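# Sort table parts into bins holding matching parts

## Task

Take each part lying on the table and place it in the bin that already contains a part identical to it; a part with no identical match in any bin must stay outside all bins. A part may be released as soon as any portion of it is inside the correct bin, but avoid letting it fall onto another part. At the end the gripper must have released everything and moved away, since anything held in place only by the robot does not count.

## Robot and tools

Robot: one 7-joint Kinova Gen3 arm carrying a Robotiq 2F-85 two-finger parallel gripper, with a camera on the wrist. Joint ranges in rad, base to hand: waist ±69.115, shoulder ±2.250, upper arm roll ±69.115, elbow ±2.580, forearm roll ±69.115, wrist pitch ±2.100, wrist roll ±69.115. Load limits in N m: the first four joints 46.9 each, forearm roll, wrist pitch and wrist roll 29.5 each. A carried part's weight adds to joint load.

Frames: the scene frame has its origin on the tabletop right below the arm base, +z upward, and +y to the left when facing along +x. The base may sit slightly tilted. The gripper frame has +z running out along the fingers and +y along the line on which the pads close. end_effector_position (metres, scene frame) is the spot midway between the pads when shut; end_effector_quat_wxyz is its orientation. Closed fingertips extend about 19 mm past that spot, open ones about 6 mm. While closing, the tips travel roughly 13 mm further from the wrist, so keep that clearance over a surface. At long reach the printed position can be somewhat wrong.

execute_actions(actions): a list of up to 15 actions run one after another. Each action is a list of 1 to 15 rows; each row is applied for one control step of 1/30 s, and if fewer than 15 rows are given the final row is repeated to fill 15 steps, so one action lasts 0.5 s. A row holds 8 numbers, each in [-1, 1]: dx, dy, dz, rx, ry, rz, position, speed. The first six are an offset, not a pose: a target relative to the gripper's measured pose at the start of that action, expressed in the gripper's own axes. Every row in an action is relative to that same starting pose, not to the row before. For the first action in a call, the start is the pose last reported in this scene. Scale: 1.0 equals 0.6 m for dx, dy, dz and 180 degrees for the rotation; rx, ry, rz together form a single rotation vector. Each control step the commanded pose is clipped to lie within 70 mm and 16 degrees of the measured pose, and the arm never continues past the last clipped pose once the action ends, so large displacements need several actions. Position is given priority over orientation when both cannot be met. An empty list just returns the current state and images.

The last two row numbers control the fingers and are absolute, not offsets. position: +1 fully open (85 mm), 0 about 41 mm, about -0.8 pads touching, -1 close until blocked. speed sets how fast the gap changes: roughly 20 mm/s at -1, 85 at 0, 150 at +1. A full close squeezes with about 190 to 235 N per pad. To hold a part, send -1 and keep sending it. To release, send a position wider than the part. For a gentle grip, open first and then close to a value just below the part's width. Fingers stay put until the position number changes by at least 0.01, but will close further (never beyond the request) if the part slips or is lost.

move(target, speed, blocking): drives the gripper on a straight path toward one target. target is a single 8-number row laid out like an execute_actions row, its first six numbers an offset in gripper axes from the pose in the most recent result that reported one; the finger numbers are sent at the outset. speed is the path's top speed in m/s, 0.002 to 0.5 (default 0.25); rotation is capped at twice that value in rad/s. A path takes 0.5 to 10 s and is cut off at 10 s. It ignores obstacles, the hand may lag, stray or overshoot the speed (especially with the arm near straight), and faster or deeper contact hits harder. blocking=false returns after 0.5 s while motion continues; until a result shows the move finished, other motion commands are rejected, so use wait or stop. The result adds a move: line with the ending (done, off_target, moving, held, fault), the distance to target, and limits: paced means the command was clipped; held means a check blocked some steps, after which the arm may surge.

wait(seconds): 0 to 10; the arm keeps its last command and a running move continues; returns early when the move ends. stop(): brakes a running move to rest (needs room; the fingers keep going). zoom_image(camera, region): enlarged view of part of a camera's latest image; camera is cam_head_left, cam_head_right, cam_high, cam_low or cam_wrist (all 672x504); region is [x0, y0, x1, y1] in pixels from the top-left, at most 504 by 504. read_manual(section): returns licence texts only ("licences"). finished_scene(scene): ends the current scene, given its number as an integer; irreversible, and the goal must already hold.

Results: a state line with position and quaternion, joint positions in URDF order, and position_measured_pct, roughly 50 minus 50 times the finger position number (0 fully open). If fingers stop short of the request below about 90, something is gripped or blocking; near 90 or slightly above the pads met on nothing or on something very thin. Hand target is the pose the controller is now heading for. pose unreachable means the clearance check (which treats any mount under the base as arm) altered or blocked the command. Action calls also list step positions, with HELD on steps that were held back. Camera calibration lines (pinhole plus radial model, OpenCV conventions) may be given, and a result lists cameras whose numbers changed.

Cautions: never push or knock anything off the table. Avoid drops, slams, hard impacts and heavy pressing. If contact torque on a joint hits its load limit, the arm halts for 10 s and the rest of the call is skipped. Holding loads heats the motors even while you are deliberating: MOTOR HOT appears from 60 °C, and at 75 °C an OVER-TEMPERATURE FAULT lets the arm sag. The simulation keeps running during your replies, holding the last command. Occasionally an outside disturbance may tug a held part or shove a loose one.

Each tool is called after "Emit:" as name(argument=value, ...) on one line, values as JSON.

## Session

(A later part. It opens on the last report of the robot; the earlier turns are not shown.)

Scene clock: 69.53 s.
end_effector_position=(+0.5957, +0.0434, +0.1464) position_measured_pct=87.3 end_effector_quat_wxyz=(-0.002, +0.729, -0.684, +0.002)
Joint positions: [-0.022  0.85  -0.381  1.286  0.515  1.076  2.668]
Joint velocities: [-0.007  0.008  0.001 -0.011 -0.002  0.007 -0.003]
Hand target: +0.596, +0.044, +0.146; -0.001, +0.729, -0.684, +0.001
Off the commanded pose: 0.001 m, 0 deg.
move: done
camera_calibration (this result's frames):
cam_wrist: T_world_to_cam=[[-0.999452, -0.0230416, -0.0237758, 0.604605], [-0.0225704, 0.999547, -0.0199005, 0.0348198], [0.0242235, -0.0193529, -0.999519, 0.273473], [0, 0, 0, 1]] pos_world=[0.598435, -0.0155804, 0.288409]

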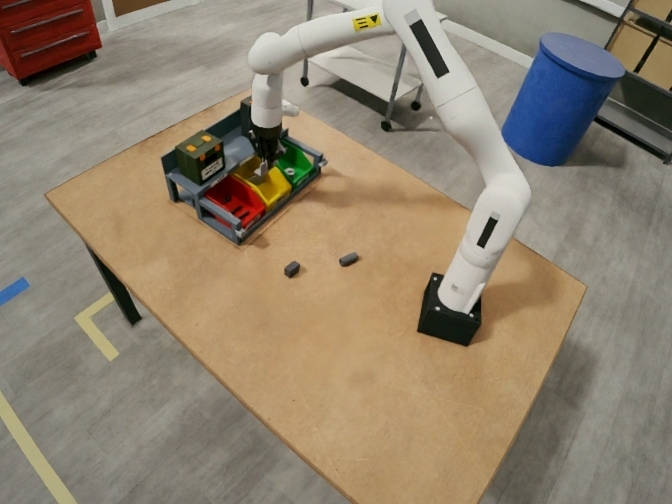

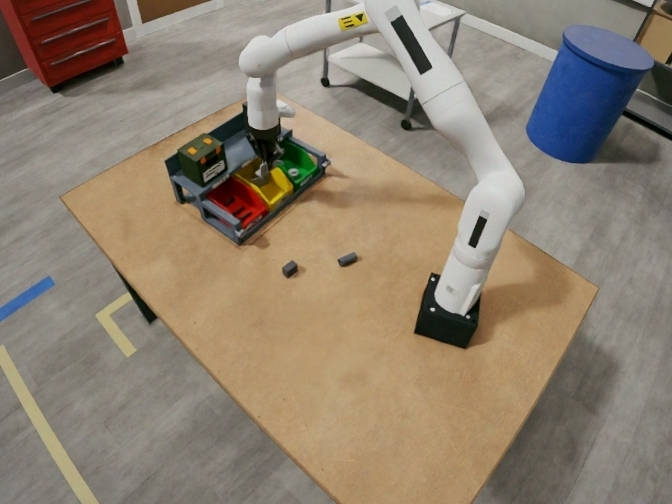

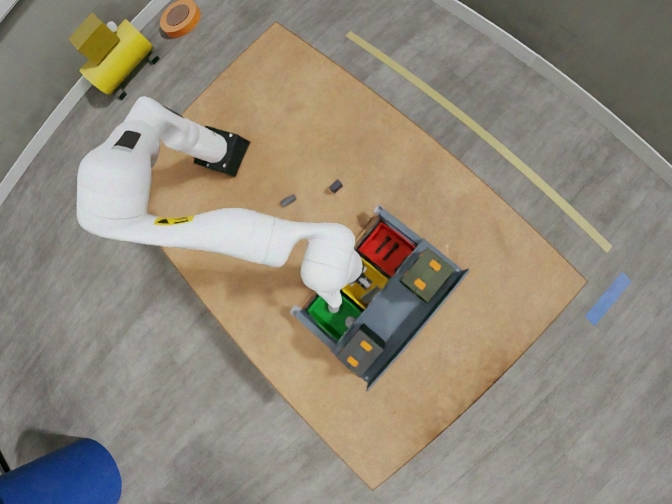

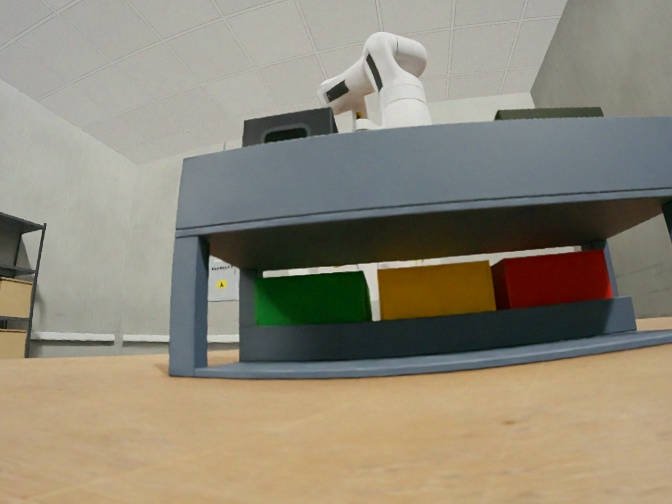

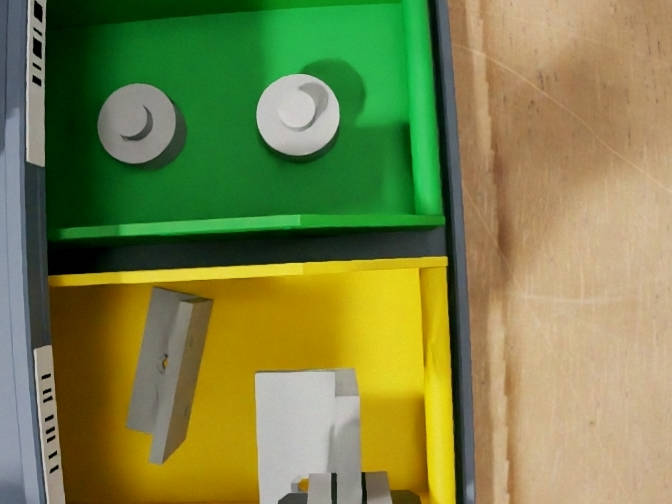

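Emit:
move(target=[0.005,0,0.164,0,0,0,-1,0], speed=0.15)

Emit:
execute_actions(actions=[[[0,0,0,0,0,0,-0.55,0]]])

Emit:
move(target=[0,0,-0.09,0,0,0,-0.55,0], speed=0.25)

Emit:
move(target=[0.0,0.22,-0.12,0,0,0,-0.55,0], speed=0.3)

Scene clock: 71.80 s.
end_effector_position=(+0.5967, +0.0401, +0.0481) position_measured_pct=87.3 end_effector_quat_wxyz=(-0.002, +0.729, -0.684, +0.002)
Joint positions: [-0.011  0.995 -0.336  1.323  0.582  0.896  2.627]
Joint velocities: [-0.002  0.004  0.    -0.001  0.001 -0.001 -0.   ]
Hand target: +0.597, +0.040, +0.048; -0.002, +0.729, -0.684, +0.002
Off the commanded pose: 0.001 m, 0 deg.
move: done
camera_calibration (this result's frames):
cam_wrist: T_world_to_cam=[[-0.999456, -0.0224723, -0.0241503, 0.6032], [-0.0219838, 0.999552, -0.0203073, 0.0358517], [0.0245958, -0.0197653, -0.999502, 0.174954], [0, 0, 0, 1]] pos_world=[0.599357, -0.0188224, 0.190162]

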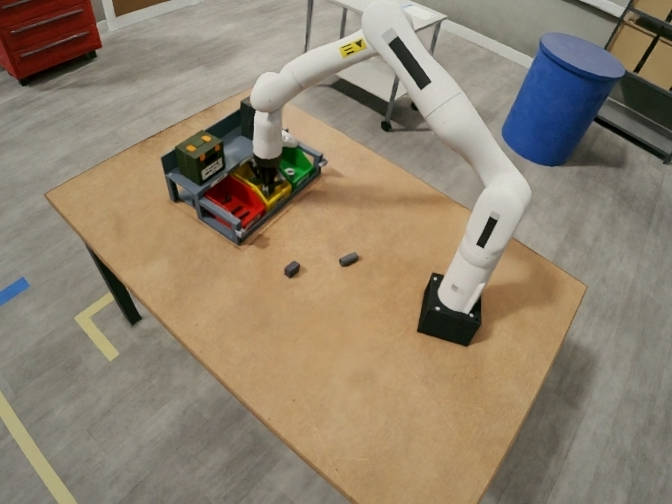

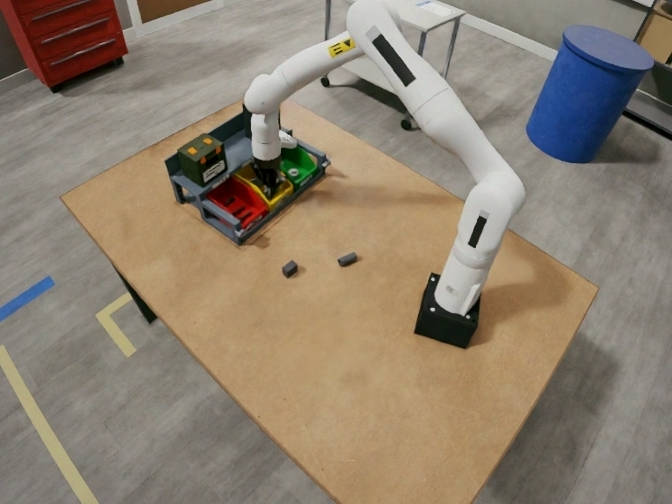

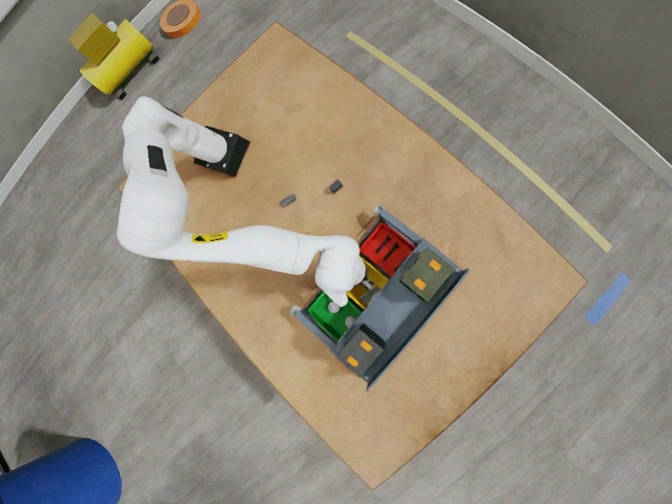

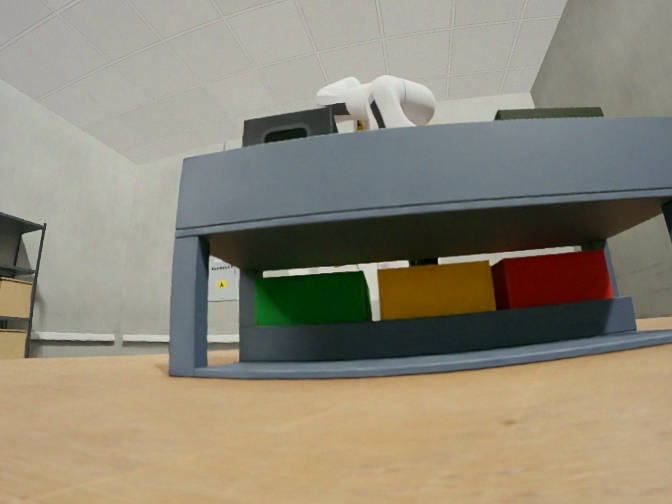

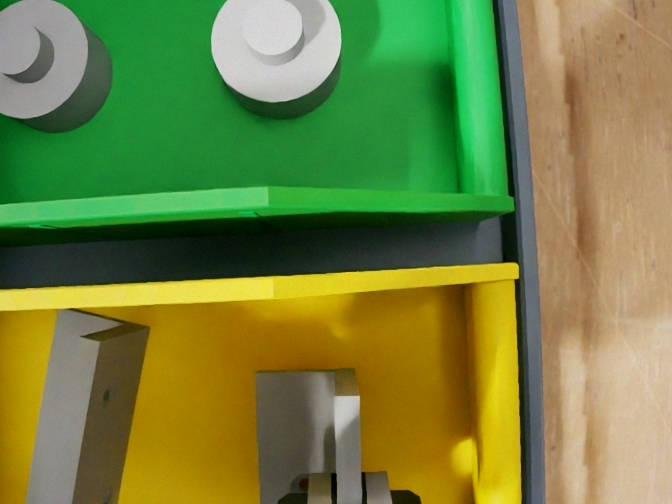

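Scene clock: 72.30 s.
end_effector_position=(+0.5967, +0.0401, +0.0481) position_measured_pct=77.8 end_effector_quat_wxyz=(-0.002, +0.729, -0.684, +0.002)
Joint positions: [-0.011  0.995 -0.336  1.323  0.582  0.896  2.627]
Joint velocities: [-0.     0.001  0.    -0.001  0.     0.     0.001]
Hand target: +0.597, +0.040, +0.048; -0.002, +0.729, -0.684, +0.002
Off the commanded pose: 0.000 m, 0 deg.
Step readings (end_effector_position):
0: (+0.5967, +0.0401, +0.0481)
1: (+0.5967, +0.0401, +0.0481)
2: (+0.5967, +0.0401, +0.0481)
4: (+0.5968, +0.0402, +0.0482)
8: (+0.5968, +0.0402, +0.0482)
15: end_effector_position above
camera_calibration (this result's frames):
cam_wrist: T_world_to_cam=[[-0.999455, -0.0224708, -0.0241626, 0.603205], [-0.021982, 0.999552, -0.0203071, 0.0358513], [0.0246081, -0.0197649, -0.999502, 0.174952], [0, 0, 0, 1]] pos_world=[0.59936, -0.0188228, 0.190168]

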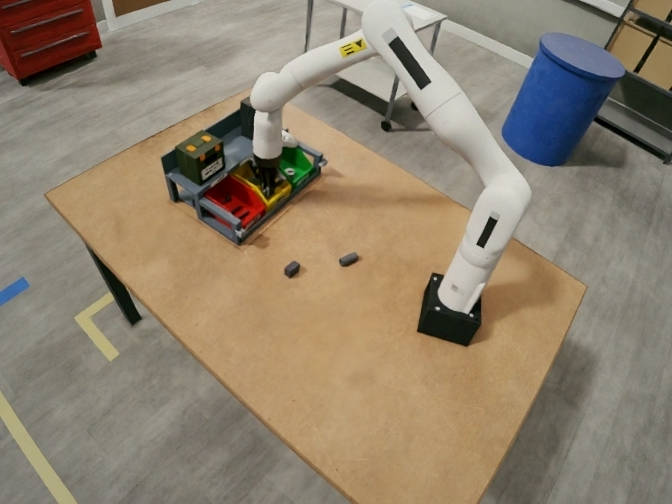

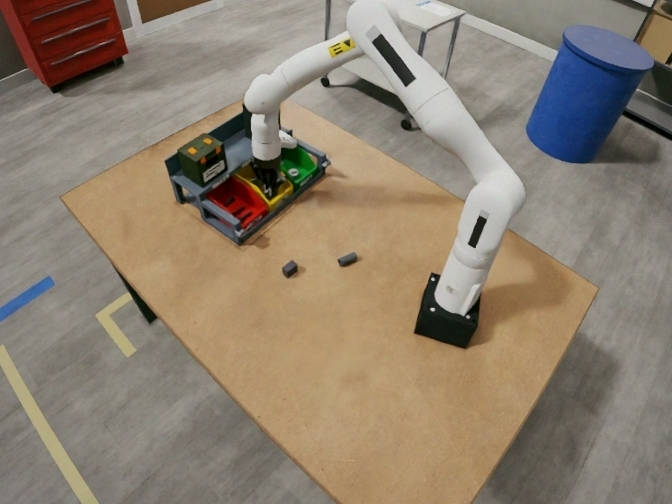

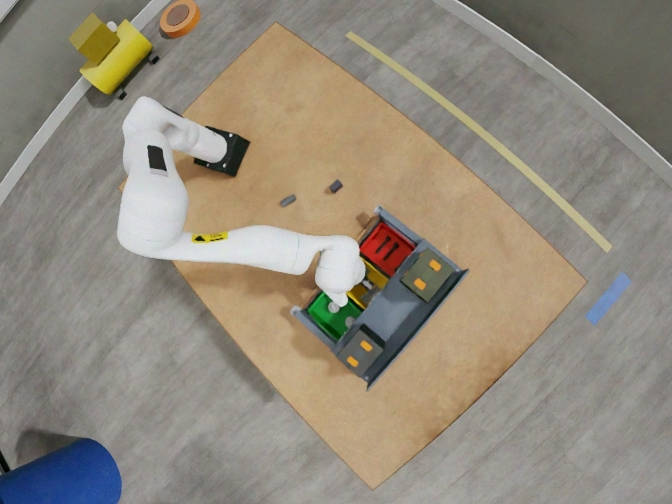

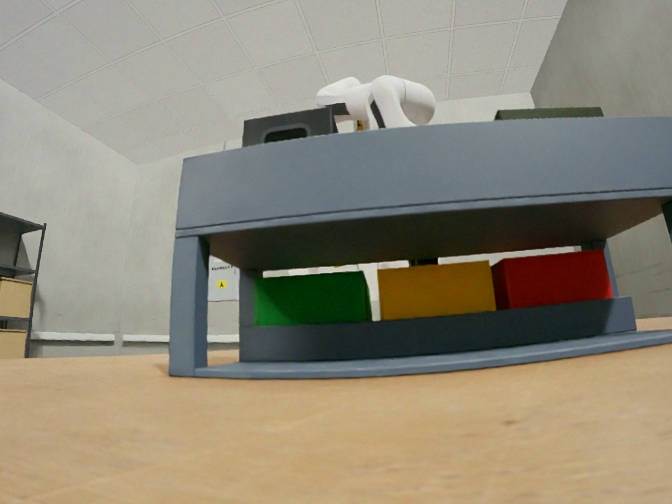

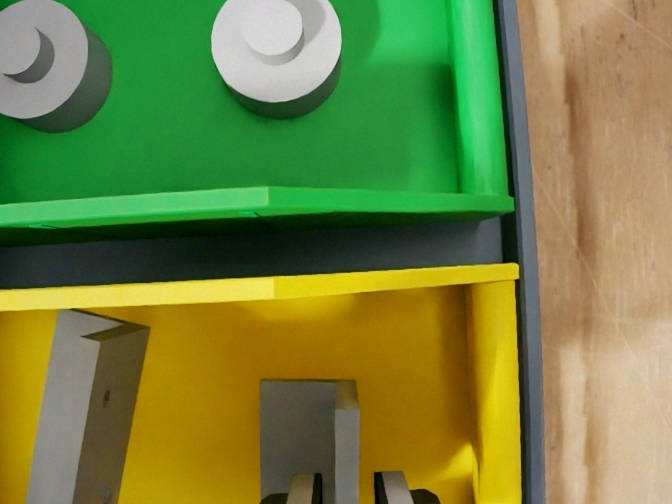

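Scene clock: 73.17 s.
end_effector_position=(+0.5963, +0.0403, +0.1020) position_measured_pct=77.8 end_effector_quat_wxyz=(-0.002, +0.729, -0.684, +0.002)
Joint positions: [-0.012  0.911 -0.363  1.312  0.545  0.99   2.651]
Joint velocities: [-0.    -0.003 -0.001  0.002 -0.002  0.002  0.001]
Hand target: +0.596, +0.040, +0.102; -0.002, +0.729, -0.684, +0.002
Off the commanded pose: 0.000 m, 0 deg.
move: done
camera_calibration (this result's frames):
cam_wrist: T_world_to_cam=[[-0.999454, -0.0227925, -0.0239145, 0.604036], [-0.0223146, 0.99955, -0.0200621, 0.0369227], [0.024361, -0.0195176, -0.999513, 0.228943], [0, 0, 0, 1]] pos_world=[0.598952, -0.0186702, 0.244018]

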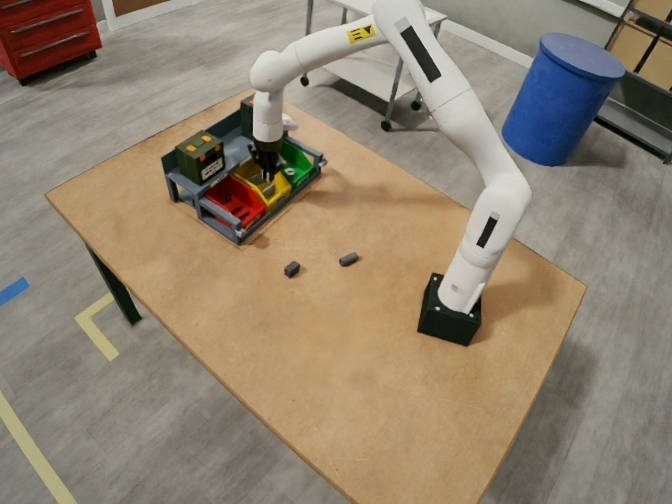

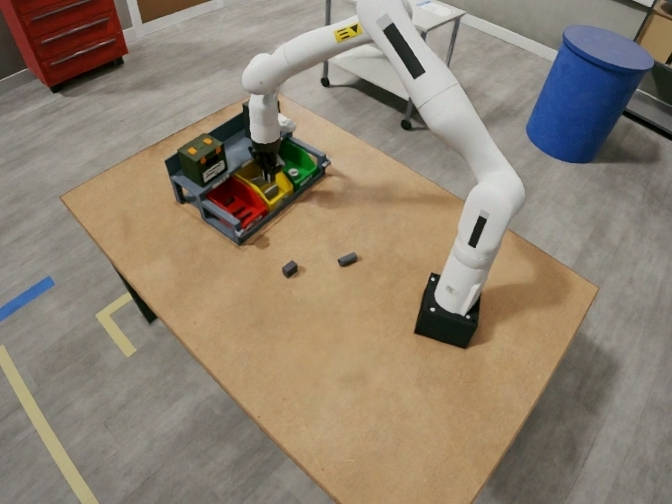

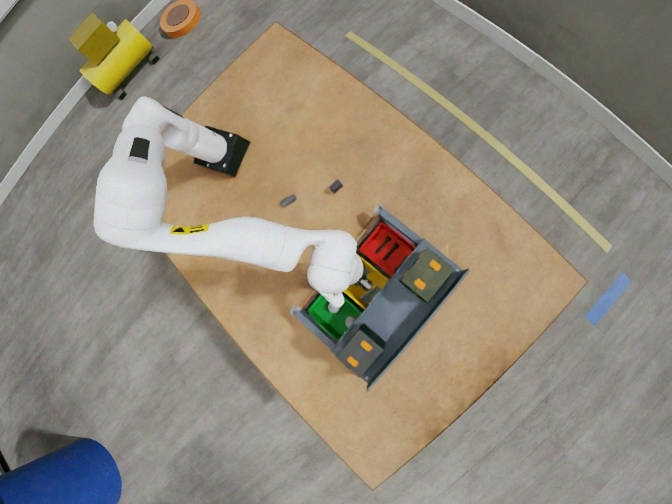

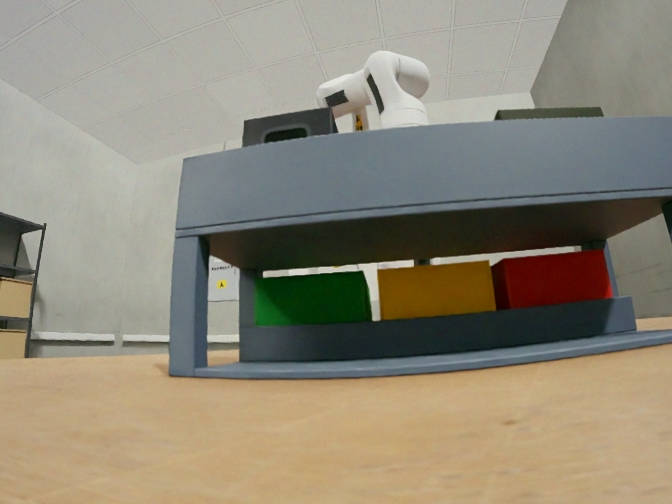

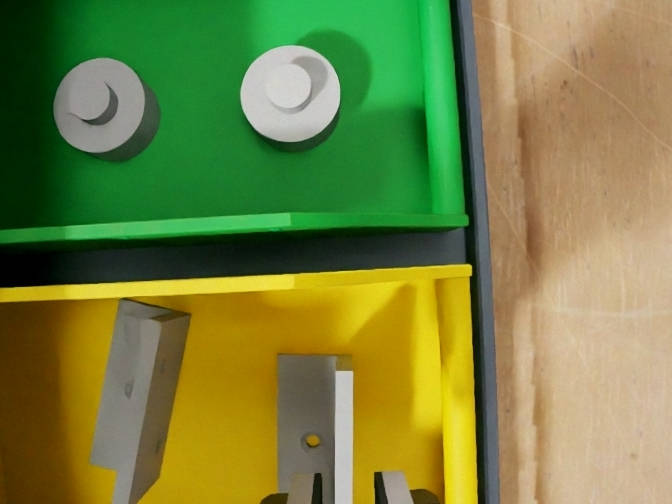

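Scene clock: 74.33 s.
end_effector_position=(+0.4642, +0.0318, +0.1729) position_measured_pct=77.8 end_effector_quat_wxyz=(-0.001, +0.729, -0.684, +0.002)
Joint positions: [ 0.014  0.576 -0.413  1.781  0.514  0.876  2.522]
Joint velocities: [ 0.002 -0.007 -0.     0.003 -0.001 -0.001 -0.001]
Hand target: +0.464, +0.032, +0.173; -0.002, +0.729, -0.684, +0.002
Off the commanded pose: 0.000 m, 0 deg.
move: done
camera_calibration (this result's frames):
cam_wrist: T_world_to_cam=[[-0.999452, -0.0233657, -0.0234676, 0.473452], [-0.0228829, 0.999525, -0.0206334, 0.0442488], [0.0239386, -0.0200851, -0.999512, 0.303083], [0, 0, 0, 1]] pos_world=[0.46695, -0.0270778, 0.314959]

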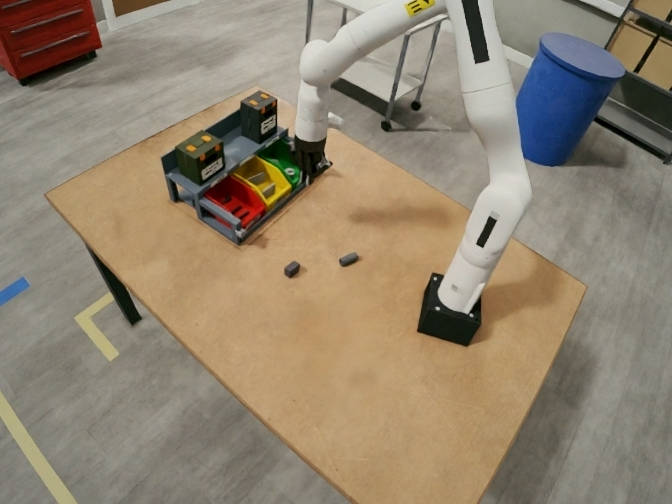

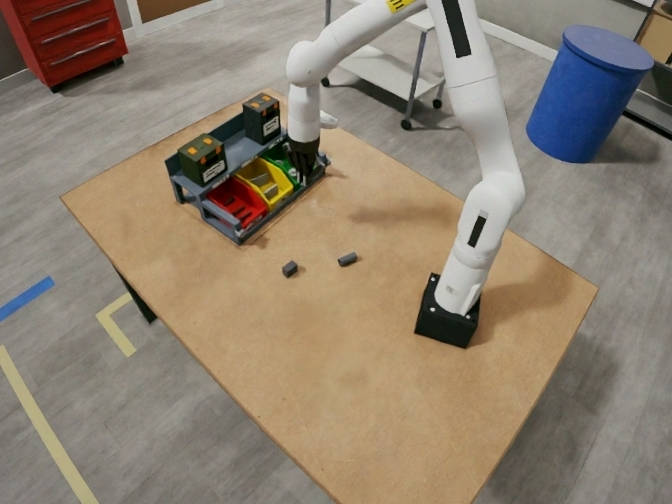

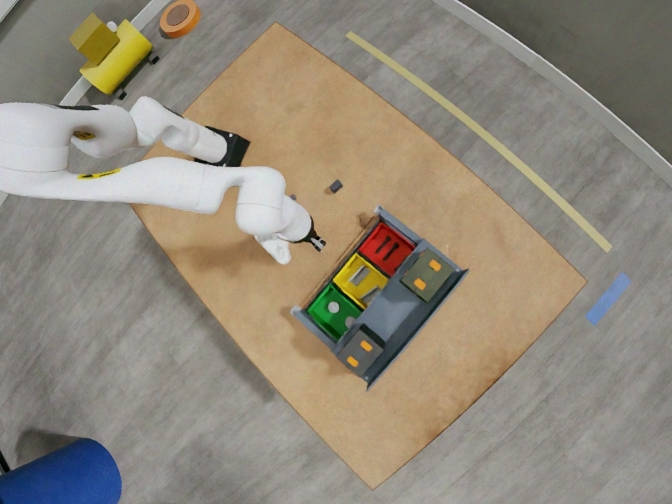

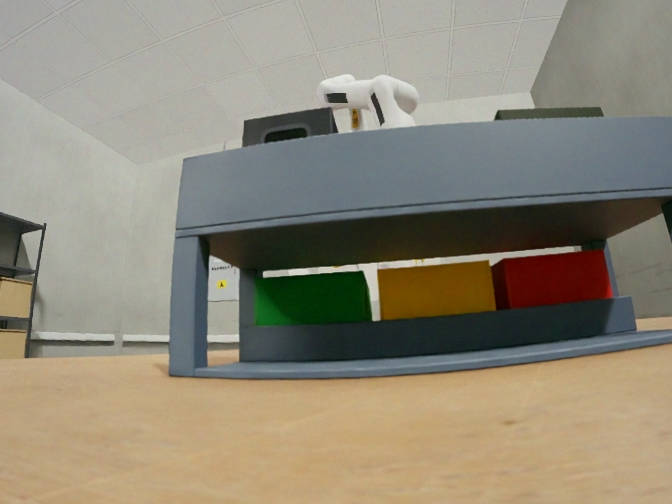

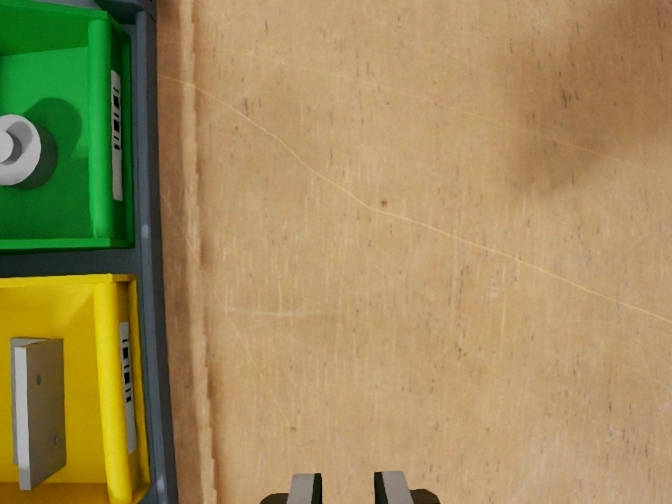

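The hole pattern matches the bracket already in the bin, so every part is placed.

Emit:
finished_scene(scene=2)

The scene is finished: the task was done.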